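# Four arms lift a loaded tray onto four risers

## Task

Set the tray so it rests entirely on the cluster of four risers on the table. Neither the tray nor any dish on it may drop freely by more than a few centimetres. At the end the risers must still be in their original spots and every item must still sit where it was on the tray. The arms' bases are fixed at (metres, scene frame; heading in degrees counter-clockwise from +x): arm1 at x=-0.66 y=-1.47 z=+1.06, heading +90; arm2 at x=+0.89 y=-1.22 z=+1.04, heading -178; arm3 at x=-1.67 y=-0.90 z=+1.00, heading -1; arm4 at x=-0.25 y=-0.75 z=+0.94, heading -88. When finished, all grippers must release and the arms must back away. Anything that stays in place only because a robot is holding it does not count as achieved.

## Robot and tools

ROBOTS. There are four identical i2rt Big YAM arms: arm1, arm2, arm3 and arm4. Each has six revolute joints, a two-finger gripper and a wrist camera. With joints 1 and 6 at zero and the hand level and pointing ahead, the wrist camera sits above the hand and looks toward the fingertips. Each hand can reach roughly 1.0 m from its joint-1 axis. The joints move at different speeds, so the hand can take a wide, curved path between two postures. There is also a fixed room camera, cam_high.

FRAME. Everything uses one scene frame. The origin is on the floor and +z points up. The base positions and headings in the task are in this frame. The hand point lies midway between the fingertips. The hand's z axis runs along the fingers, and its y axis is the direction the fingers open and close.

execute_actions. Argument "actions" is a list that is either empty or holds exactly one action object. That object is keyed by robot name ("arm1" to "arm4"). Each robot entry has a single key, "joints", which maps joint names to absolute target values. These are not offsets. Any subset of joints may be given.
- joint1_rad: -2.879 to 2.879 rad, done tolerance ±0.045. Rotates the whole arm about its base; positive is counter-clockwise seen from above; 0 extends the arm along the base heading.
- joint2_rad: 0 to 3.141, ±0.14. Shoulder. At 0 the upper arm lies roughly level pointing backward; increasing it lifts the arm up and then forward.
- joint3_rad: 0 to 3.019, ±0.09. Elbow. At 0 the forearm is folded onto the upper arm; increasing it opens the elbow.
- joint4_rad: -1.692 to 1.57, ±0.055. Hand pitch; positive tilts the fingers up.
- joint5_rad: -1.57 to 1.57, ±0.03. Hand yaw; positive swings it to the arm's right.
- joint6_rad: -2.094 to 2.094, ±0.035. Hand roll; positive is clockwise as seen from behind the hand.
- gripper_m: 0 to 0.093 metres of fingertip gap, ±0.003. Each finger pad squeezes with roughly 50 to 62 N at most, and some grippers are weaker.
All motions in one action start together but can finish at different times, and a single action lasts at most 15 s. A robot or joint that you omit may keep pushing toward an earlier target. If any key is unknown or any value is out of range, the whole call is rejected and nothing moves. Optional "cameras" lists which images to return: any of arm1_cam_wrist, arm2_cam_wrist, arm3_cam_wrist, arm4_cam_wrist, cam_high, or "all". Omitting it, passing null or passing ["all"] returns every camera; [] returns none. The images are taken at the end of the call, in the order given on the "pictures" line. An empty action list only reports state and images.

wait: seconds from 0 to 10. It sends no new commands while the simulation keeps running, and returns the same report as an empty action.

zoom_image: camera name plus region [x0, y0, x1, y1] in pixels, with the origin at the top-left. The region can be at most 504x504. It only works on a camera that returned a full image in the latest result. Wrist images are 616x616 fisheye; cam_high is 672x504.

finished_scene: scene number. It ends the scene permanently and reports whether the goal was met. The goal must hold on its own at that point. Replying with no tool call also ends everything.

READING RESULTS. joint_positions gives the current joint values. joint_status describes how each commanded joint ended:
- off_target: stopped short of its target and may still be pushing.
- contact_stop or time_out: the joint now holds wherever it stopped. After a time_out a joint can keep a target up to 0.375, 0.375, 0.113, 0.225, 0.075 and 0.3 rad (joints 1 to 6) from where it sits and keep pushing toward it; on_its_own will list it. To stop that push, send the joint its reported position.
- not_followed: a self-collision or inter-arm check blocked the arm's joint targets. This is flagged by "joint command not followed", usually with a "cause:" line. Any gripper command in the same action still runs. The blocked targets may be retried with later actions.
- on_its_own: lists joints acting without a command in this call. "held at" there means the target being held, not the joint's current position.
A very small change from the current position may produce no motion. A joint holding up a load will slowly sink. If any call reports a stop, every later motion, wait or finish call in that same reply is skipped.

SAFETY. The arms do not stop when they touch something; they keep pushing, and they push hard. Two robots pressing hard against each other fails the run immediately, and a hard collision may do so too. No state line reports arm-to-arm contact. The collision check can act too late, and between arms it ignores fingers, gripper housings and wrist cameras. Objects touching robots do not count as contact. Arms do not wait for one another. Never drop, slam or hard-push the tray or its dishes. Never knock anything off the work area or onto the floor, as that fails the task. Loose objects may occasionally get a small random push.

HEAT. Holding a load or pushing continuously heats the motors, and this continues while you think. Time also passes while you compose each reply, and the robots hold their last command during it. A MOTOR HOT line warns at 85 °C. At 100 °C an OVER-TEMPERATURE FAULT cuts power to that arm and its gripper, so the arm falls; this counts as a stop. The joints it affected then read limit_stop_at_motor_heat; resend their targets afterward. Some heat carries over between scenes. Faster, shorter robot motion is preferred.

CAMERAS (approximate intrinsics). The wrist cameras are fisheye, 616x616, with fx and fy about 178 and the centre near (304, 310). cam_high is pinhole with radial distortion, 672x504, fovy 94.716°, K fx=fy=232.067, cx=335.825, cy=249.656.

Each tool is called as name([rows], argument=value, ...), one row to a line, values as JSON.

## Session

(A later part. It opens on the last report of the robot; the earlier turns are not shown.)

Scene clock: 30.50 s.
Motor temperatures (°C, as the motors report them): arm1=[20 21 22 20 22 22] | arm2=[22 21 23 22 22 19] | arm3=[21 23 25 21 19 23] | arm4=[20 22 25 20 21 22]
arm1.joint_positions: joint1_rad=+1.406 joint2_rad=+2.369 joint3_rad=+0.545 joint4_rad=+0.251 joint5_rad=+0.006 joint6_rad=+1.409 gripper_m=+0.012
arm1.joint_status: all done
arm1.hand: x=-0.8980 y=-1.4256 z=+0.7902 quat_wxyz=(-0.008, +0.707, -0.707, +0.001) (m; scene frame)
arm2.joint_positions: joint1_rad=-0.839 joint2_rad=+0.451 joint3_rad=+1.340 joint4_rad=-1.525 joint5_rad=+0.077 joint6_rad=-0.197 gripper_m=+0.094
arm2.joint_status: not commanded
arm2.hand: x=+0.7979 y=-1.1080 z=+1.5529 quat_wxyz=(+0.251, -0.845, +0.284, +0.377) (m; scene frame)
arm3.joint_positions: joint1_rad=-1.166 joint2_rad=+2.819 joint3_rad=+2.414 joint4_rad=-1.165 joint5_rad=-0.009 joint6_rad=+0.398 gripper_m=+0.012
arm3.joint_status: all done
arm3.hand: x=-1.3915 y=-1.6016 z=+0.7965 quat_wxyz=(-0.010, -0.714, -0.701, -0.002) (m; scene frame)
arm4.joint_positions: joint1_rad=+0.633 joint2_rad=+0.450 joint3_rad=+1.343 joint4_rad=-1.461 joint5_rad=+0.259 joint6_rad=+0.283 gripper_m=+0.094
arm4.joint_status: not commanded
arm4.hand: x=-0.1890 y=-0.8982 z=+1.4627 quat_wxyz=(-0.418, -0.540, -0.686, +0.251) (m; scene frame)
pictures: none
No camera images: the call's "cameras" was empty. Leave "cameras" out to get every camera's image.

execute_actions([
  {"arm1":{"joints":{"joint1_rad":1.315,"joint2_rad":2.183,"joint3_rad":0.46,"joint4_rad":0.182,"joint6_rad":1.315}},"arm3":{"joints":{"joint1_rad":-1.142,"joint2_rad":2.565,"joint3_rad":2.275,"joint4_rad":-1.105,"joint6_rad":0.41}}},
], cameras=["arm1_cam_wrist"])

Scene clock: 32.67 s.
Motor temperatures (°C, as the motors report them): arm1=[20 21 22 20 22 22] | arm2=[22 21 23 22 22 19] | arm3=[21 24 26 21 19 23] | arm4=[20 22 25 20 21 22]
arm1.joint_positions: joint1_rad=+1.318 joint2_rad=+2.239 joint3_rad=+0.486 joint4_rad=+0.188 joint5_rad=+0.000 joint6_rad=+1.316 gripper_m=+0.012
arm1.joint_status: all done
arm1.hand: x=-0.8919 y=-1.4062 z=+0.8239 quat_wxyz=(-0.004, +0.709, -0.705, -0.001) (m; scene frame)
arm2.joint_positions: joint1_rad=-0.839 joint2_rad=+0.451 joint3_rad=+1.340 joint4_rad=-1.525 joint5_rad=+0.077 joint6_rad=-0.197 gripper_m=+0.094
arm2.joint_status: not commanded
arm2.hand: x=+0.7979 y=-1.1080 z=+1.5529 quat_wxyz=(+0.251, -0.845, +0.284, +0.377) (m; scene frame)
arm3.joint_positions: joint1_rad=-1.148 joint2_rad=+2.682 joint3_rad=+2.244 joint4_rad=-1.120 joint5_rad=-0.005 joint6_rad=+0.414 gripper_m=+0.012
arm3.joint_status: all done
arm3.hand: x=-1.3849 y=-1.5836 z=+0.8357 quat_wxyz=(-0.014, -0.713, -0.701, +0.002) (m; scene frame)
arm4.joint_positions: joint1_rad=+0.633 joint2_rad=+0.450 joint3_rad=+1.343 joint4_rad=-1.461 joint5_rad=+0.259 joint6_rad=+0.283 gripper_m=+0.094
arm4.joint_status: not commanded
arm4.hand: x=-0.1890 y=-0.8982 z=+1.4627 quat_wxyz=(-0.418, -0.540, -0.686, +0.251) (m; scene frame)
pictures: arm1_cam_wrist
Images, in order (width x height): arm1_cam_wrist 616x616.

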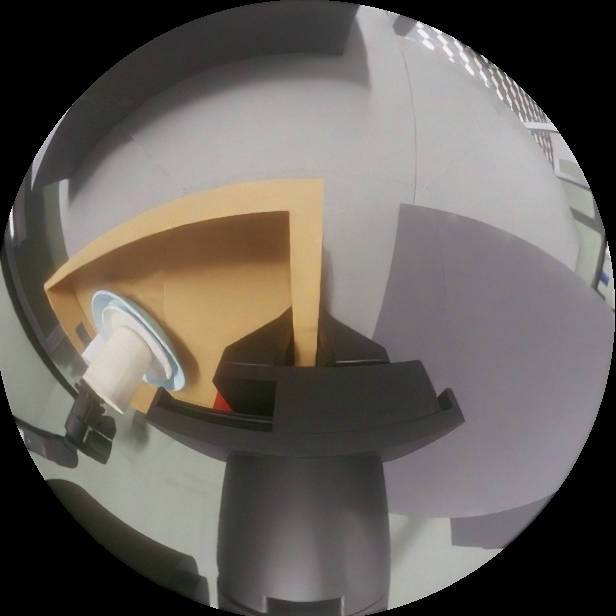

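execute_actions([
  {"arm1":{"joints":{"joint1_rad":1.17,"joint2_rad":1.925,"joint3_rad":0.45,"joint4_rad":-0.055,"joint6_rad":1.17}},"arm3":{"joints":{"joint1_rad":-1.125,"joint2_rad":2.378,"joint3_rad":2.038,"joint4_rad":-1.09,"joint6_rad":0.43}}},
], cameras=[])

execute_actions([
  {"arm1":{"joints":{"joint1_rad":0.975,"joint2_rad":1.73,"joint3_rad":0.56,"joint4_rad":-0.305,"joint6_rad":0.975}},"arm3":{"joints":{"joint1_rad":-1.087,"joint2_rad":2.176,"joint3_rad":1.783,"joint4_rad":-1.04,"joint6_rad":0.47}}},
], cameras=["arm1_cam_wrist","arm3_cam_wrist"])

Scene clock: 35.20 s.
Motor temperatures (°C, as the motors report them): arm1=[20 22 22 20 22 22] | arm2=[22 21 23 22 22 19] | arm3=[21 25 26 21 19 23] | arm4=[20 22 25 20 21 22]
arm1.joint_positions: joint1_rad=+1.169 joint2_rad=+1.973 joint3_rad=+0.456 joint4_rad=-0.044 joint5_rad=-0.004 joint6_rad=+1.168 gripper_m=+0.012
arm1.joint_status: all done
arm1.hand: x=-0.8939 y=-1.3679 z=+0.8851 quat_wxyz=(-0.002, +0.709, -0.706, -0.002) (m; scene frame)
arm2.joint_positions: joint1_rad=-0.839 joint2_rad=+0.451 joint3_rad=+1.340 joint4_rad=-1.525 joint5_rad=+0.077 joint6_rad=-0.197 gripper_m=+0.094
arm2.joint_status: not commanded
arm2.hand: x=+0.7979 y=-1.1080 z=+1.5529 quat_wxyz=(+0.251, -0.845, +0.284, +0.377) (m; scene frame)
arm3.joint_positions: joint1_rad=-1.128 joint2_rad=+2.477 joint3_rad=+2.006 joint4_rad=-1.089 joint5_rad=-0.007 joint6_rad=+0.433 gripper_m=+0.012
arm3.joint_status: all done
arm3.hand: x=-1.3861 y=-1.5444 z=+0.8973 quat_wxyz=(-0.013, -0.713, -0.701, +0.000) (m; scene frame)
arm4.joint_positions: joint1_rad=+0.633 joint2_rad=+0.450 joint3_rad=+1.343 joint4_rad=-1.461 joint5_rad=+0.259 joint6_rad=+0.283 gripper_m=+0.094
arm4.joint_status: not commanded
arm4.hand: x=-0.1890 y=-0.8982 z=+1.4627 quat_wxyz=(-0.418, -0.540, -0.686, +0.251) (m; scene frame)
pictures: none
No camera images: the call's "cameras" was empty. Leave "cameras" out to get every camera's image.

Scene clock: 36.30 s.
Motor temperatures (°C, as the motors report them): arm1=[20 22 22 20 22 22] | arm2=[22 21 23 22 22 19] | arm3=[21 25 26 21 19 23] | arm4=[20 22 25 20 21 22]
arm1.joint_positions: joint1_rad=+0.974 joint2_rad=+1.783 joint3_rad=+0.523 joint4_rad=-0.298 joint5_rad=-0.005 joint6_rad=+0.969 gripper_m=+0.012
arm1.joint_status: all done
arm1.hand: x=-0.8974 y=-1.3065 z=+0.9371 quat_wxyz=(-0.002, +0.710, -0.704, -0.004) (m; scene frame)
arm2.joint_positions: joint1_rad=-0.839 joint2_rad=+0.451 joint3_rad=+1.340 joint4_rad=-1.525 joint5_rad=+0.077 joint6_rad=-0.197 gripper_m=+0.094
arm2.joint_status: not commanded
arm2.hand: x=+0.7979 y=-1.1080 z=+1.5529 quat_wxyz=(+0.251, -0.845, +0.284, +0.377) (m; scene frame)
arm3.joint_positions: joint1_rad=-1.090 joint2_rad=+2.268 joint3_rad=+1.752 joint4_rad=-1.047 joint5_rad=-0.007 joint6_rad=+0.468 gripper_m=+0.012
arm3.joint_status: all done
arm3.hand: x=-1.3860 y=-1.4844 z=+0.9481 quat_wxyz=(-0.012, -0.712, -0.702, +0.000) (m; scene frame)
arm4.joint_positions: joint1_rad=+0.633 joint2_rad=+0.450 joint3_rad=+1.343 joint4_rad=-1.461 joint5_rad=+0.259 joint6_rad=+0.283 gripper_m=+0.094
arm4.joint_status: not commanded
arm4.hand: x=-0.1890 y=-0.8982 z=+1.4627 quat_wxyz=(-0.418, -0.540, -0.686, +0.251) (m; scene frame)
pictures: arm1_cam_wrist, arm3_cam_wrist
Images, in order (width x height): arm1_cam_wrist 616x616, arm3_cam_wrist 616x616.

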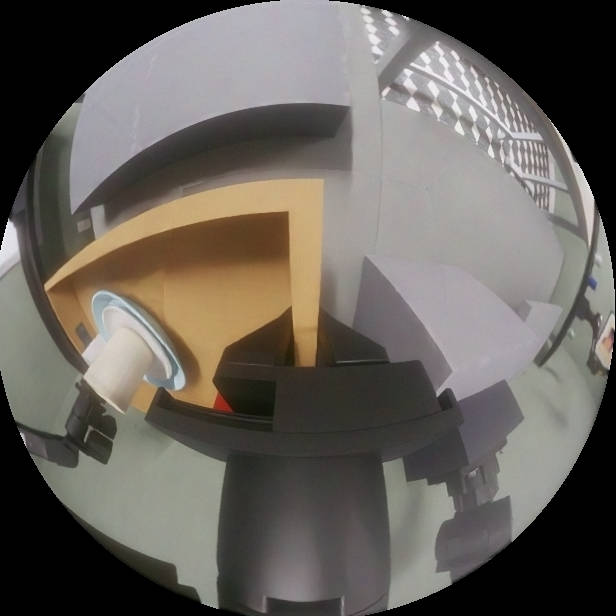

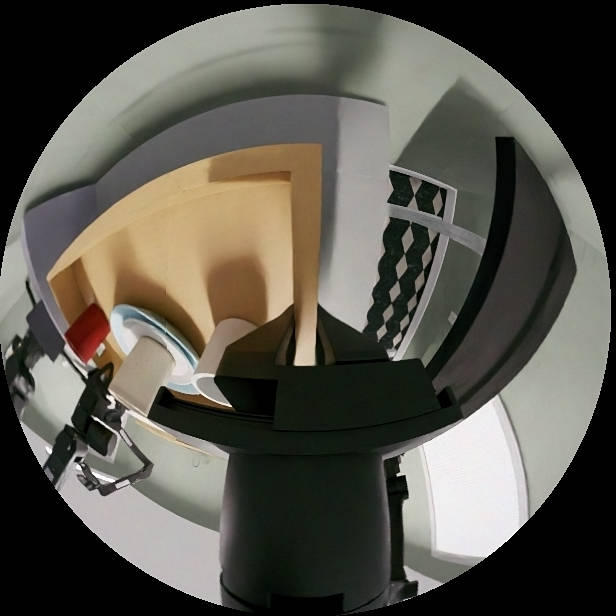

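execute_actions([
  {"arm1":{"joints":{"joint1_rad":0.741,"joint2_rad":1.85,"joint3_rad":0.755,"joint4_rad":-0.405,"joint6_rad":0.745}},"arm3":{"joints":{"joint1_rad":-1.012,"joint2_rad":2.015,"joint3_rad":1.428,"joint4_rad":-0.875,"joint6_rad":0.55}}},
], cameras=[])

execute_actions([
  {"arm1":{"joints":{"joint1_rad":0.585,"joint2_rad":1.95,"joint3_rad":0.995,"joint4_rad":-0.53,"joint6_rad":0.59}},"arm3":{"joints":{"joint1_rad":-0.907,"joint2_rad":1.865,"joint3_rad":1.14,"joint4_rad":-0.75,"joint6_rad":0.655}}},
], cameras=["arm1_cam_wrist"])

Scene clock: 39.17 s.
Motor temperatures (°C, as the motors report them): arm1=[20 22 22 20 22 22] | arm2=[22 21 23 22 22 19] | arm3=[21 25 26 21 19 23] | arm4=[20 22 25 20 21 22]
arm1.joint_positions: joint1_rad=+0.737 joint2_rad=+1.904 joint3_rad=+0.729 joint4_rad=-0.392 joint5_rad=-0.002 joint6_rad=+0.737 gripper_m=+0.012
arm1.joint_status: all done
arm1.hand: x=-0.9002 y=-1.2025 z=+0.9287 quat_wxyz=(-0.004, +0.708, -0.706, -0.001) (m; scene frame)
arm2.joint_positions: joint1_rad=-0.839 joint2_rad=+0.451 joint3_rad=+1.340 joint4_rad=-1.525 joint5_rad=+0.077 joint6_rad=-0.197 gripper_m=+0.094
arm2.joint_status: not commanded
arm2.hand: x=+0.7979 y=-1.1080 z=+1.5529 quat_wxyz=(+0.251, -0.845, +0.284, +0.377) (m; scene frame)
arm3.joint_positions: joint1_rad=-1.009 joint2_rad=+2.111 joint3_rad=+1.397 joint4_rad=-0.880 joint5_rad=-0.017 joint6_rad=+0.552 gripper_m=+0.012
arm3.joint_status: all done
arm3.hand: x=-1.3856 y=-1.3784 z=+0.9280 quat_wxyz=(+0.002, -0.713, -0.701, -0.009) (m; scene frame)
arm4.joint_positions: joint1_rad=+0.633 joint2_rad=+0.450 joint3_rad=+1.343 joint4_rad=-1.461 joint5_rad=+0.259 joint6_rad=+0.283 gripper_m=+0.094
arm4.joint_status: not commanded
arm4.hand: x=-0.1890 y=-0.8982 z=+1.4627 quat_wxyz=(-0.418, -0.540, -0.686, +0.251) (m; scene frame)
pictures: none
No camera images: the call's "cameras" was empty. Leave "cameras" out to get every camera's image.

Scene clock: 40.37 s.
Motor temperatures (°C, as the motors report them): arm1=[20 22 23 20 23 22] | arm2=[22 21 23 22 22 19] | arm3=[21 25 26 21 19 23] | arm4=[20 22 25 20 21 22]
arm1.joint_positions: joint1_rad=+0.580 joint2_rad=+2.018 joint3_rad=+0.967 joint4_rad=-0.514 joint5_rad=-0.011 joint6_rad=+0.585 gripper_m=+0.012
arm1.joint_status: all done
arm1.hand: x=-0.9012 y=-1.1023 z=+0.9268 quat_wxyz=(-0.001, +0.707, -0.708, -0.003) (m; scene frame)
arm2.joint_positions: joint1_rad=-0.839 joint2_rad=+0.451 joint3_rad=+1.340 joint4_rad=-1.525 joint5_rad=+0.077 joint6_rad=-0.197 gripper_m=+0.094
arm2.joint_status: not commanded
arm2.hand: x=+0.7979 y=-1.1080 z=+1.5529 quat_wxyz=(+0.251, -0.845, +0.284, +0.377) (m; scene frame)
arm3.joint_positions: joint1_rad=-0.895 joint2_rad=+1.946 joint3_rad=+1.102 joint4_rad=-0.749 joint5_rad=-0.014 joint6_rad=+0.670 gripper_m=+0.012
arm3.joint_status: all done
arm3.hand: x=-1.3849 y=-1.2747 z=+0.9293 quat_wxyz=(+0.003, -0.714, -0.700, -0.007) (m; scene frame)
arm4.joint_positions: joint1_rad=+0.633 joint2_rad=+0.450 joint3_rad=+1.343 joint4_rad=-1.461 joint5_rad=+0.259 joint6_rad=+0.283 gripper_m=+0.094
arm4.joint_status: not commanded
arm4.hand: x=-0.1890 y=-0.8982 z=+1.4627 quat_wxyz=(-0.418, -0.540, -0.686, +0.251) (m; scene frame)
pictures: arm1_cam_wrist
Images, in order (width x height): arm1_cam_wrist 616x616.

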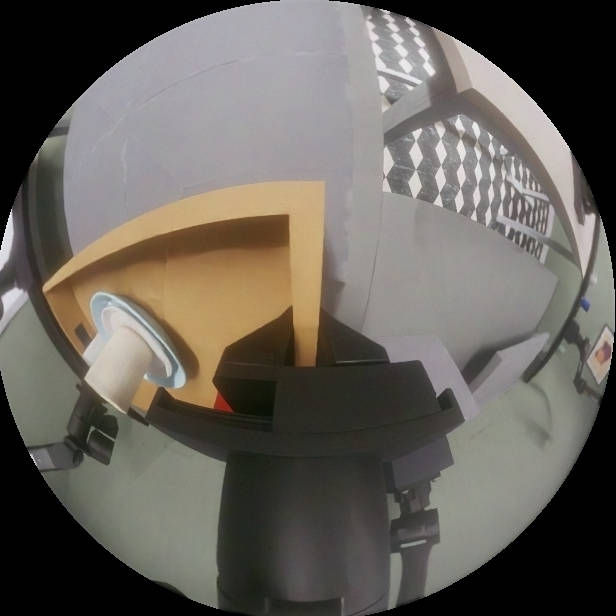

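execute_actions([
  {"arm1":{"joints":{"joint1_rad":0.475,"joint2_rad":2.045,"joint3_rad":1.255,"joint4_rad":-0.68,"joint6_rad":0.48}},"arm3":{"joints":{"joint1_rad":-0.768,"joint2_rad":1.73,"joint3_rad":0.91,"joint4_rad":-0.66,"joint6_rad":0.795}}},
], cameras=[])

execute_actions([
  {"arm1":{"joints":{"joint1_rad":0.384,"joint2_rad":2.183,"joint3_rad":1.567,"joint4_rad":-0.838,"joint6_rad":0.388}},"arm3":{"joints":{"joint1_rad":-0.543,"joint2_rad":1.64,"joint3_rad":0.752,"joint4_rad":-0.605,"joint6_rad":1.02}}},
], cameras=["arm1_cam_wrist","arm3_cam_wrist"])

Scene clock: 42.97 s.
Motor temperatures (°C, as the motors report them): arm1=[20 22 23 20 23 22] | arm2=[22 21 23 22 22 19] | arm3=[21 25 26 21 19 23] | arm4=[20 22 25 20 21 22]
arm1.joint_positions: joint1_rad=+0.482 joint2_rad=+2.121 joint3_rad=+1.216 joint4_rad=-0.662 joint5_rad=-0.017 joint6_rad=+0.489 gripper_m=+0.012
arm1.joint_status: all done
arm1.hand: x=-0.9009 y=-1.0131 z=+0.9335 quat_wxyz=(+0.002, +0.706, -0.709, -0.003) (m; scene frame)
arm2.joint_positions: joint1_rad=-0.839 joint2_rad=+0.451 joint3_rad=+1.340 joint4_rad=-1.525 joint5_rad=+0.077 joint6_rad=-0.197 gripper_m=+0.094
arm2.joint_status: not commanded
arm2.hand: x=+0.7979 y=-1.1080 z=+1.5529 quat_wxyz=(+0.251, -0.845, +0.284, +0.377) (m; scene frame)
arm3.joint_positions: joint1_rad=-0.751 joint2_rad=+1.800 joint3_rad=+0.879 joint4_rad=-0.654 joint5_rad=-0.010 joint6_rad=+0.818 gripper_m=+0.012
arm3.joint_status: all done
arm3.hand: x=-1.3834 y=-1.1823 z=+0.9354 quat_wxyz=(-0.005, -0.716, -0.698, -0.003) (m; scene frame)
arm4.joint_positions: joint1_rad=+0.633 joint2_rad=+0.450 joint3_rad=+1.343 joint4_rad=-1.461 joint5_rad=+0.259 joint6_rad=+0.283 gripper_m=+0.094
arm4.joint_status: not commanded
arm4.hand: x=-0.1890 y=-0.8982 z=+1.4627 quat_wxyz=(-0.418, -0.540, -0.686, +0.251) (m; scene frame)
pictures: none
No camera images: the call's "cameras" was empty. Leave "cameras" out to get every camera's image.

Scene clock: 44.13 s.
Motor temperatures (°C, as the motors report them): arm1=[20 22 23 20 23 22] | arm2=[22 21 23 22 22 19] | arm3=[21 25 26 21 19 23] | arm4=[20 22 25 20 21 22]
arm1.joint_positions: joint1_rad=+0.394 joint2_rad=+2.267 joint3_rad=+1.505 joint4_rad=-0.819 joint5_rad=-0.021 joint6_rad=+0.410 gripper_m=+0.012
arm1.joint_status: all done
arm1.hand: x=-0.8898 y=-0.9238 z=+0.9302 quat_wxyz=(+0.006, +0.703, -0.712, +0.003) (m; scene frame)
arm2.joint_positions: joint1_rad=-0.839 joint2_rad=+0.451 joint3_rad=+1.340 joint4_rad=-1.525 joint5_rad=+0.077 joint6_rad=-0.197 gripper_m=+0.094
arm2.joint_status: not commanded
arm2.hand: x=+0.7979 y=-1.1080 z=+1.5529 quat_wxyz=(+0.251, -0.845, +0.284, +0.377) (m; scene frame)
arm3.joint_positions: joint1_rad=-0.532 joint2_rad=+1.705 joint3_rad=+0.730 joint4_rad=-0.596 joint5_rad=-0.006 joint6_rad=+1.047 gripper_m=+0.012
arm3.joint_status: all done
arm3.hand: x=-1.3715 y=-1.0868 z=+0.9349 quat_wxyz=(-0.007, -0.719, -0.695, -0.001) (m; scene frame)
arm4.joint_positions: joint1_rad=+0.633 joint2_rad=+0.450 joint3_rad=+1.343 joint4_rad=-1.461 joint5_rad=+0.259 joint6_rad=+0.283 gripper_m=+0.094
arm4.joint_status: not commanded
arm4.hand: x=-0.1890 y=-0.8982 z=+1.4627 quat_wxyz=(-0.418, -0.540, -0.686, +0.251) (m; scene frame)
pictures: arm1_cam_wrist, arm3_cam_wrist
Images, in order (width x height): arm1_cam_wrist 616x616, arm3_cam_wrist 616x616.

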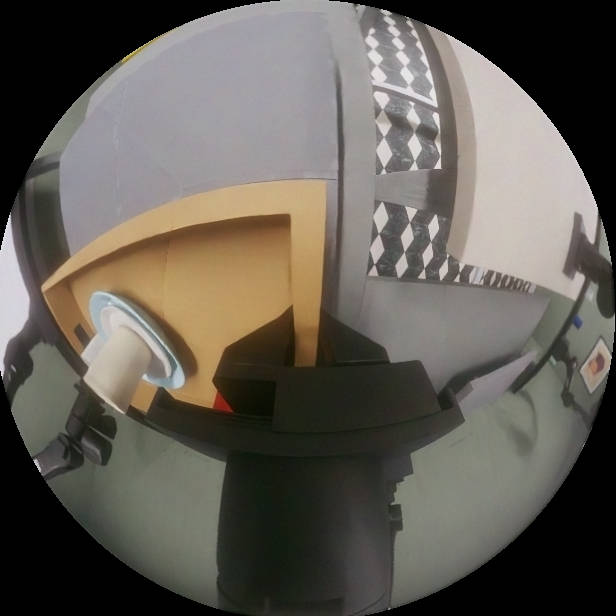

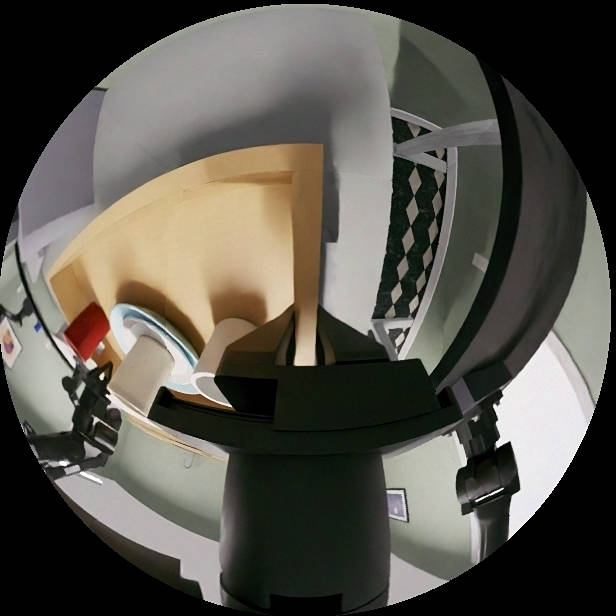

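execute_actions([
  {"arm1":{"joints":{"joint1_rad":0.34,"joint2_rad":2.338,"joint3_rad":1.925,"joint4_rad":-1.005,"joint6_rad":0.34}},"arm3":{"joints":{"joint1_rad":-0.333,"joint2_rad":1.572,"joint3_rad":0.645,"joint4_rad":-0.58,"joint6_rad":1.225}}},
], cameras=[])

execute_actions([
  {"arm1":{"joints":{"joint1_rad":0.312,"joint2_rad":2.545,"joint3_rad":2.29,"joint4_rad":-1.15,"joint6_rad":0.312}},"arm3":{"joints":{"joint1_rad":-0.132,"joint2_rad":1.645,"joint3_rad":0.585,"joint4_rad":-0.47,"joint6_rad":1.427}}},
], cameras=["arm1_cam_wrist","arm3_cam_wrist"])

Scene clock: 47.70 s.
Motor temperatures (°C, as the motors report them): arm1=[20 23 24 20 23 22] | arm2=[22 21 23 22 22 19] | arm3=[21 24 26 21 19 23] | arm4=[20 22 25 20 21 22]
arm1.joint_positions: joint1_rad=+0.358 joint2_rad=+2.428 joint3_rad=+1.828 joint4_rad=-0.984 joint5_rad=-0.024 joint6_rad=+0.372 gripper_m=+0.012
arm1.joint_status: joint3_rad time_out (moved +0.323 of +0.420); the others done
arm1.on_its_own: joint3_rad reads +1.828 and still pushes toward +1.925 since a time_out
arm1.hand: x=-0.8971 y=-0.8469 z=+0.9283 quat_wxyz=(+0.008, +0.703, -0.711, +0.003) (m; scene frame)
arm2.joint_positions: joint1_rad=-0.839 joint2_rad=+0.451 joint3_rad=+1.340 joint4_rad=-1.525 joint5_rad=+0.077 joint6_rad=-0.197 gripper_m=+0.094
arm2.joint_status: not commanded
arm2.hand: x=+0.7979 y=-1.1080 z=+1.5529 quat_wxyz=(+0.251, -0.845, +0.284, +0.377) (m; scene frame)
arm3.joint_positions: joint1_rad=-0.332 joint2_rad=+1.633 joint3_rad=+0.626 joint4_rad=-0.572 joint5_rad=-0.004 joint6_rad=+1.246 gripper_m=+0.012
arm3.joint_status: all done
arm3.hand: x=-1.3768 y=-1.0100 z=+0.9350 quat_wxyz=(-0.003, -0.719, -0.695, +0.001) (m; scene frame)
arm4.joint_positions: joint1_rad=+0.633 joint2_rad=+0.450 joint3_rad=+1.343 joint4_rad=-1.461 joint5_rad=+0.259 joint6_rad=+0.283 gripper_m=+0.094
arm4.joint_status: not commanded
arm4.hand: x=-0.1890 y=-0.8982 z=+1.4627 quat_wxyz=(-0.418, -0.540, -0.686, +0.251) (m; scene frame)
pictures: none
No camera images: the call's "cameras" was empty. Leave "cameras" out to get every camera's image.

not run: a stop came earlier in this reply.

execute_actions([
  {"arm1":{"joints":{"joint1_rad":0.335,"joint2_rad":2.465,"joint3_rad":2.11,"joint4_rad":-1.04,"joint6_rad":0.345}},"arm3":{"joints":{"joint1_rad":-0.19,"joint2_rad":1.675,"joint3_rad":0.61,"joint4_rad":-0.455,"joint6_rad":1.38}}},
], cameras=["arm1_cam_wrist","arm3_cam_wrist"])

Scene clock: 50.70 s.
Motor temperatures (°C, as the motors report them): arm1=[20 23 25 20 23 22] | arm2=[22 21 23 22 22 19] | arm3=[21 24 25 21 19 23] | arm4=[20 22 25 20 21 22]
arm1.joint_positions: joint1_rad=+0.337 joint2_rad=+2.556 joint3_rad=+1.997 joint4_rad=-1.027 joint5_rad=-0.017 joint6_rad=+0.368 gripper_m=+0.012
arm1.joint_status: joint3_rad time_out (moved +0.169 of +0.282); the others done
arm1.on_its_own: joint3_rad reads +1.997 and still pushes toward +2.109 since a time_out
arm1.hand: x=-0.8924 y=-0.8125 z=+0.8979 quat_wxyz=(+0.006, +0.697, -0.717, +0.005) (m; scene frame)
arm2.joint_positions: joint1_rad=-0.839 joint2_rad=+0.451 joint3_rad=+1.340 joint4_rad=-1.525 joint5_rad=+0.077 joint6_rad=-0.197 gripper_m=+0.094
arm2.joint_status: not commanded
arm2.hand: x=+0.7979 y=-1.1080 z=+1.5529 quat_wxyz=(+0.251, -0.845, +0.284, +0.377) (m; scene frame)
arm3.joint_positions: joint1_rad=-0.198 joint2_rad=+1.723 joint3_rad=+0.597 joint4_rad=-0.459 joint5_rad=-0.004 joint6_rad=+1.397 gripper_m=+0.012
arm3.joint_status: all done
arm3.hand: x=-1.3725 y=-0.9681 z=+0.9027 quat_wxyz=(+0.000, -0.725, -0.689, +0.004) (m; scene frame)
arm4.joint_positions: joint1_rad=+0.633 joint2_rad=+0.450 joint3_rad=+1.343 joint4_rad=-1.461 joint5_rad=+0.259 joint6_rad=+0.283 gripper_m=+0.094
arm4.joint_status: not commanded
arm4.hand: x=-0.1890 y=-0.8982 z=+1.4627 quat_wxyz=(-0.418, -0.540, -0.686, +0.251) (m; scene frame)
pictures: arm1_cam_wrist, arm3_cam_wrist
Images, in order (width x height): arm1_cam_wrist 616x616, arm3_cam_wrist 616x616.

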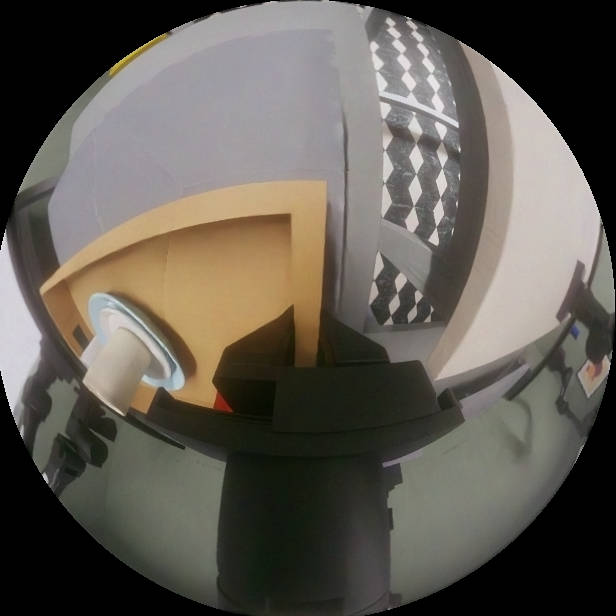

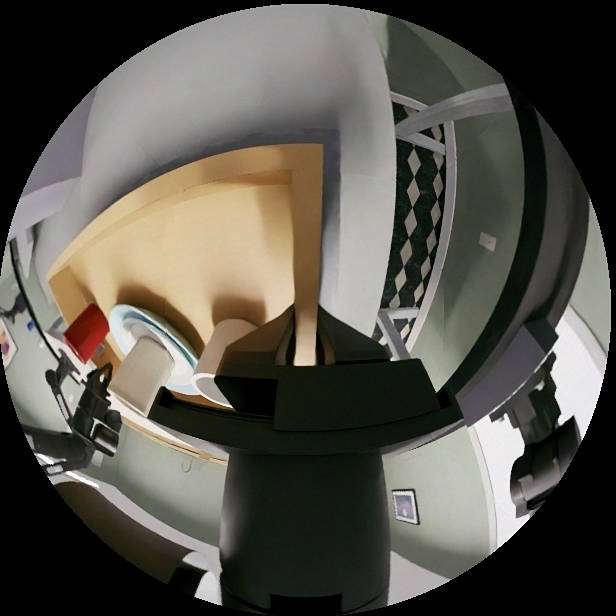

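execute_actions([
  {"arm1":{"joints":{"joint2_rad":2.51,"joint4_rad":-0.975}},"arm3":{"joints":{"joint2_rad":1.765,"joint4_rad":-0.36}}},
], cameras=[])

execute_actions([
  {"arm1":{"joints":{"joint2_rad":2.58,"joint3_rad":2.05}},"arm3":{"joints":{"joint2_rad":1.82}}},
], cameras=["arm3_cam_wrist"])

Scene clock: 51.70 s.
Motor temperatures (°C, as the motors report them): arm1=[20 23 25 20 23 22] | arm2=[22 21 23 22 22 19] | arm3=[21 24 25 21 19 23] | arm4=[20 22 25 20 21 22]
arm1.joint_positions: joint1_rad=+0.336 joint2_rad=+2.558 joint3_rad=+1.997 joint4_rad=-1.007 joint5_rad=-0.008 joint6_rad=+0.359 gripper_m=+0.012
arm1.joint_status: all done
arm1.on_its_own: joint3_rad reads +1.997 and still pushes toward +2.109 since a time_out
arm1.hand: x=-0.8917 y=-0.8079 z=+0.8963 quat_wxyz=(-0.002, +0.700, -0.714, -0.001) (m; scene frame)
arm2.joint_positions: joint1_rad=-0.839 joint2_rad=+0.451 joint3_rad=+1.340 joint4_rad=-1.525 joint5_rad=+0.077 joint6_rad=-0.197 gripper_m=+0.094
arm2.joint_status: not commanded
arm2.hand: x=+0.7979 y=-1.1080 z=+1.5529 quat_wxyz=(+0.251, -0.845, +0.284, +0.377) (m; scene frame)
arm3.joint_positions: joint1_rad=-0.198 joint2_rad=+1.757 joint3_rad=+0.595 joint4_rad=-0.411 joint5_rad=-0.003 joint6_rad=+1.391 gripper_m=+0.012
arm3.joint_status: all done
arm3.hand: x=-1.3702 y=-0.9689 z=+0.8925 quat_wxyz=(-0.005, -0.723, -0.691, +0.001) (m; scene frame)
arm4.joint_positions: joint1_rad=+0.633 joint2_rad=+0.450 joint3_rad=+1.343 joint4_rad=-1.461 joint5_rad=+0.259 joint6_rad=+0.283 gripper_m=+0.094
arm4.joint_status: not commanded
arm4.hand: x=-0.1890 y=-0.8982 z=+1.4627 quat_wxyz=(-0.418, -0.540, -0.686, +0.251) (m; scene frame)
pictures: none
No camera images: the call's "cameras" was empty. Leave "cameras" out to get every camera's image.

Scene clock: 52.30 s.
Motor temperatures (°C, as the motors report them): arm1=[20 23 25 20 23 22] | arm2=[22 21 23 22 22 19] | arm3=[21 24 25 21 19 23] | arm4=[20 22 25 20 21 22]
arm1.joint_positions: joint1_rad=+0.336 joint2_rad=+2.562 joint3_rad=+1.997 joint4_rad=-1.007 joint5_rad=-0.008 joint6_rad=+0.359 gripper_m=+0.012
arm1.joint_status: all done
arm1.hand: x=-0.8913 y=-0.8088 z=+0.8940 quat_wxyz=(-0.002, +0.700, -0.714, +0.000) (m; scene frame)
arm2.joint_positions: joint1_rad=-0.839 joint2_rad=+0.451 joint3_rad=+1.340 joint4_rad=-1.525 joint5_rad=+0.077 joint6_rad=-0.197 gripper_m=+0.094
arm2.joint_status: not commanded
arm2.hand: x=+0.7979 y=-1.1080 z=+1.5529 quat_wxyz=(+0.251, -0.845, +0.284, +0.377) (m; scene frame)
arm3.joint_positions: joint1_rad=-0.198 joint2_rad=+1.759 joint3_rad=+0.595 joint4_rad=-0.411 joint5_rad=-0.002 joint6_rad=+1.391 gripper_m=+0.012
arm3.joint_status: all done
arm3.hand: x=-1.3707 y=-0.9689 z=+0.8919 quat_wxyz=(-0.005, -0.722, -0.691, +0.002) (m; scene frame)
arm4.joint_positions: joint1_rad=+0.633 joint2_rad=+0.450 joint3_rad=+1.343 joint4_rad=-1.461 joint5_rad=+0.259 joint6_rad=+0.283 gripper_m=+0.094
arm4.joint_status: not commanded
arm4.hand: x=-0.1890 y=-0.8982 z=+1.4627 quat_wxyz=(-0.418, -0.540, -0.686, +0.251) (m; scene frame)
pictures: arm3_cam_wrist
Images, in order (width x height): arm3_cam_wrist 616x616.

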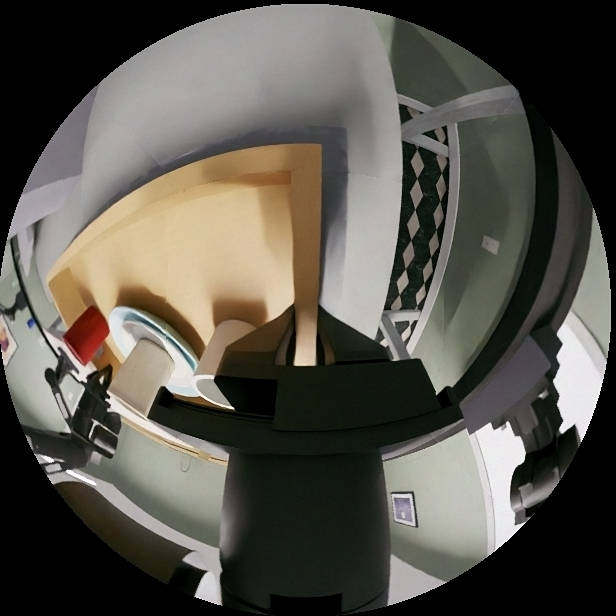

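Resting. Release and lift.

execute_actions([
  {"arm1":{"joints":{"joint2_rad":2.56,"joint3_rad":2.02,"joint4_rad":-1.007,"gripper_m":0.05}},"arm3":{"joints":{"joint2_rad":1.76,"joint3_rad":0.595,"joint4_rad":-0.411,"gripper_m":0.05}}},
], cameras=[])

execute_actions([
  {"arm1":{"joints":{"joint2_rad":2.42,"joint4_rad":-1.12}},"arm3":{"joints":{"joint2_rad":1.66,"joint4_rad":-0.5}}},
], cameras=[])

execute_actions([
  {"arm1":{"joints":{"joint2_rad":2.0,"joint4_rad":-1.5}},"arm3":{"joints":{"joint2_rad":1.53,"joint3_rad":0.62,"joint4_rad":-0.64}}},
], cameras=[])

execute_actions([
  {"arm1":{"joints":{"joint2_rad":1.3,"joint3_rad":1.3}},"arm3":{"joints":{"joint2_rad":0.8,"joint3_rad":0.8,"joint4_rad":-1.3}}},
], cameras=["arm1_cam_wrist","cam_high"])

Scene clock: 53.80 s.
Motor temperatures (°C, as the motors report them): arm1=[20 23 25 20 23 22] | arm2=[22 21 23 22 22 19] | arm3=[21 24 25 21 19 23] | arm4=[20 22 25 20 21 22]
arm1.joint_positions: joint1_rad=+0.336 joint2_rad=+2.562 joint3_rad=+1.997 joint4_rad=-1.008 joint5_rad=-0.002 joint6_rad=+0.355 gripper_m=+0.050
arm1.joint_status: all done
arm1.hand: x=-0.8904 y=-0.8086 z=+0.8940 quat_wxyz=(-0.004, +0.701, -0.713, +0.002) (m; scene frame)
arm2.joint_positions: joint1_rad=-0.839 joint2_rad=+0.451 joint3_rad=+1.340 joint4_rad=-1.525 joint5_rad=+0.077 joint6_rad=-0.197 gripper_m=+0.094
arm2.joint_status: not commanded
arm2.hand: x=+0.7979 y=-1.1080 z=+1.5529 quat_wxyz=(+0.251, -0.845, +0.284, +0.377) (m; scene frame)
arm3.joint_positions: joint1_rad=-0.198 joint2_rad=+1.763 joint3_rad=+0.595 joint4_rad=-0.409 joint5_rad=-0.002 joint6_rad=+1.388 gripper_m=+0.050
arm3.joint_status: all done
arm3.hand: x=-1.3710 y=-0.9689 z=+0.8907 quat_wxyz=(-0.004, -0.721, -0.692, +0.002) (m; scene frame)
arm4.joint_positions: joint1_rad=+0.633 joint2_rad=+0.450 joint3_rad=+1.343 joint4_rad=-1.461 joint5_rad=+0.259 joint6_rad=+0.283 gripper_m=+0.094
arm4.joint_status: not commanded
arm4.hand: x=-0.1890 y=-0.8982 z=+1.4627 quat_wxyz=(-0.418, -0.540, -0.686, +0.251) (m; scene frame)
pictures: none
No camera images: the call's "cameras" was empty. Leave "cameras" out to get every camera's image.

Scene clock: 54.87 s.
Motor temperatures (°C, as the motors report them): arm1=[20 23 25 20 23 22] | arm2=[22 21 24 22 22 19] | arm3=[21 24 25 21 19 23] | arm4=[20 22 25 20 21 22]
arm1.joint_positions: joint1_rad=+0.336 joint2_rad=+2.410 joint3_rad=+1.997 joint4_rad=-1.111 joint5_rad=-0.002 joint6_rad=+0.355 gripper_m=+0.050
arm1.joint_status: all done
arm1.hand: x=-0.8955 y=-0.7975 z=+0.9973 quat_wxyz=(-0.014, +0.701, -0.712, -0.020) (m; scene frame)
arm2.joint_positions: joint1_rad=-0.839 joint2_rad=+0.451 joint3_rad=+1.340 joint4_rad=-1.525 joint5_rad=+0.077 joint6_rad=-0.197 gripper_m=+0.094
arm2.joint_status: not commanded
arm2.hand: x=+0.7979 y=-1.1080 z=+1.5529 quat_wxyz=(+0.251, -0.845, +0.284, +0.377) (m; scene frame)
arm3.joint_positions: joint1_rad=-0.198 joint2_rad=+1.651 joint3_rad=+0.595 joint4_rad=-0.485 joint5_rad=-0.002 joint6_rad=+1.388 gripper_m=+0.050
arm3.joint_status: all done
arm3.hand: x=-1.3652 y=-0.9699 z=+0.9230 quat_wxyz=(-0.019, -0.721, -0.692, -0.007) (m; scene frame)
arm4.joint_positions: joint1_rad=+0.633 joint2_rad=+0.450 joint3_rad=+1.343 joint4_rad=-1.461 joint5_rad=+0.259 joint6_rad=+0.283 gripper_m=+0.094
arm4.joint_status: not commanded
arm4.hand: x=-0.1890 y=-0.8982 z=+1.4627 quat_wxyz=(-0.418, -0.540, -0.686, +0.251) (m; scene frame)
pictures: none
No camera images: the call's "cameras" was empty. Leave "cameras" out to get every camera's image.

Scene clock: 56.47 s.
Motor temperatures (°C, as the motors report them): arm1=[20 23 25 20 23 22] | arm2=[22 21 24 22 22 19] | arm3=[21 23 25 21 19 23] | arm4=[20 22 25 20 21 22]
arm1.joint_positions: joint1_rad=+0.336 joint2_rad=+2.011 joint3_rad=+2.007 joint4_rad=-1.491 joint5_rad=-0.002 joint6_rad=+0.354 gripper_m=+0.050
arm1.joint_status: all done
arm1.hand: x=-0.8764 y=-0.8603 z=+1.2603 quat_wxyz=(-0.020, +0.701, -0.712, -0.033) (m; scene frame)
arm2.joint_positions: joint1_rad=-0.839 joint2_rad=+0.451 joint3_rad=+1.340 joint4_rad=-1.525 joint5_rad=+0.077 joint6_rad=-0.197 gripper_m=+0.094
arm2.joint_status: not commanded
arm2.hand: x=+0.7979 y=-1.1080 z=+1.5529 quat_wxyz=(+0.251, -0.845, +0.284, +0.377) (m; scene frame)
arm3.joint_positions: joint1_rad=-0.198 joint2_rad=+1.519 joint3_rad=+0.595 joint4_rad=-0.624 joint5_rad=-0.002 joint6_rad=+1.388 gripper_m=+0.050
arm3.joint_status: all done
arm3.hand: x=-1.3747 y=-0.9673 z=+0.9602 quat_wxyz=(-0.016, -0.721, -0.692, -0.005) (m; scene frame)
arm4.joint_positions: joint1_rad=+0.633 joint2_rad=+0.450 joint3_rad=+1.343 joint4_rad=-1.461 joint5_rad=+0.259 joint6_rad=+0.283 gripper_m=+0.094
arm4.joint_status: not commanded
arm4.hand: x=-0.1890 y=-0.8982 z=+1.4627 quat_wxyz=(-0.418, -0.540, -0.686, +0.251) (m; scene frame)
pictures: none
No camera images: the call's "cameras" was empty. Leave "cameras" out to get every camera's image.

Scene clock: 57.93 s.
Motor temperatures (°C, as the motors report them): arm1=[20 23 25 20 23 22] | arm2=[22 21 24 22 22 19] | arm3=[21 23 25 21 19 23] | arm4=[20 22 25 20 21 22]
arm1.joint_positions: joint1_rad=+0.336 joint2_rad=+1.297 joint3_rad=+1.305 joint4_rad=-1.497 joint5_rad=-0.002 joint6_rad=+0.354 gripper_m=+0.050
arm1.joint_status: all done
arm1.hand: x=-0.7911 y=-1.1045 z=+1.3338 quat_wxyz=(-0.022, +0.701, -0.712, -0.036) (m; scene frame)
arm2.joint_positions: joint1_rad=-0.839 joint2_rad=+0.451 joint3_rad=+1.340 joint4_rad=-1.525 joint5_rad=+0.077 joint6_rad=-0.197 gripper_m=+0.094
arm2.joint_status: not commanded
arm2.hand: x=+0.7979 y=-1.1080 z=+1.5529 quat_wxyz=(+0.251, -0.845, +0.284, +0.377) (m; scene frame)
arm3.joint_positions: joint1_rad=-0.198 joint2_rad=+0.797 joint3_rad=+0.778 joint4_rad=-1.283 joint5_rad=-0.002 joint6_rad=+1.387 gripper_m=+0.050
arm3.joint_status: all done
arm3.hand: x=-1.4280 y=-0.9527 z=+1.2028 quat_wxyz=(-0.118, -0.713, -0.687, -0.073) (m; scene frame)
arm4.joint_positions: joint1_rad=+0.633 joint2_rad=+0.450 joint3_rad=+1.343 joint4_rad=-1.461 joint5_rad=+0.259 joint6_rad=+0.283 gripper_m=+0.094
arm4.joint_status: not commanded
arm4.hand: x=-0.1890 y=-0.8982 z=+1.4627 quat_wxyz=(-0.418, -0.540, -0.686, +0.251) (m; scene frame)
pictures: arm1_cam_wrist, cam_high
Images, in order (width x height): arm1_cam_wrist 616x616, cam_high 672x504.

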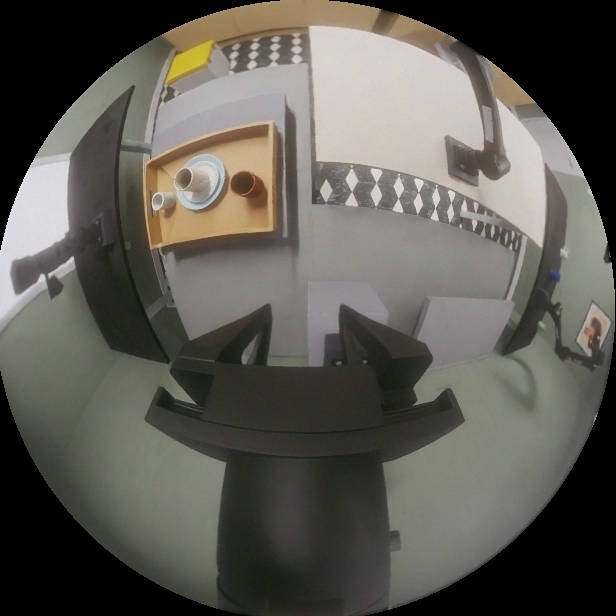

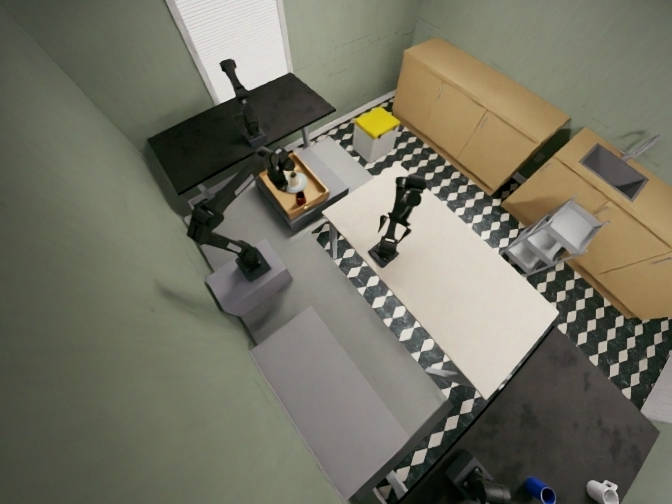

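finished_scene(scene=1)

The scene is finished: the task was done.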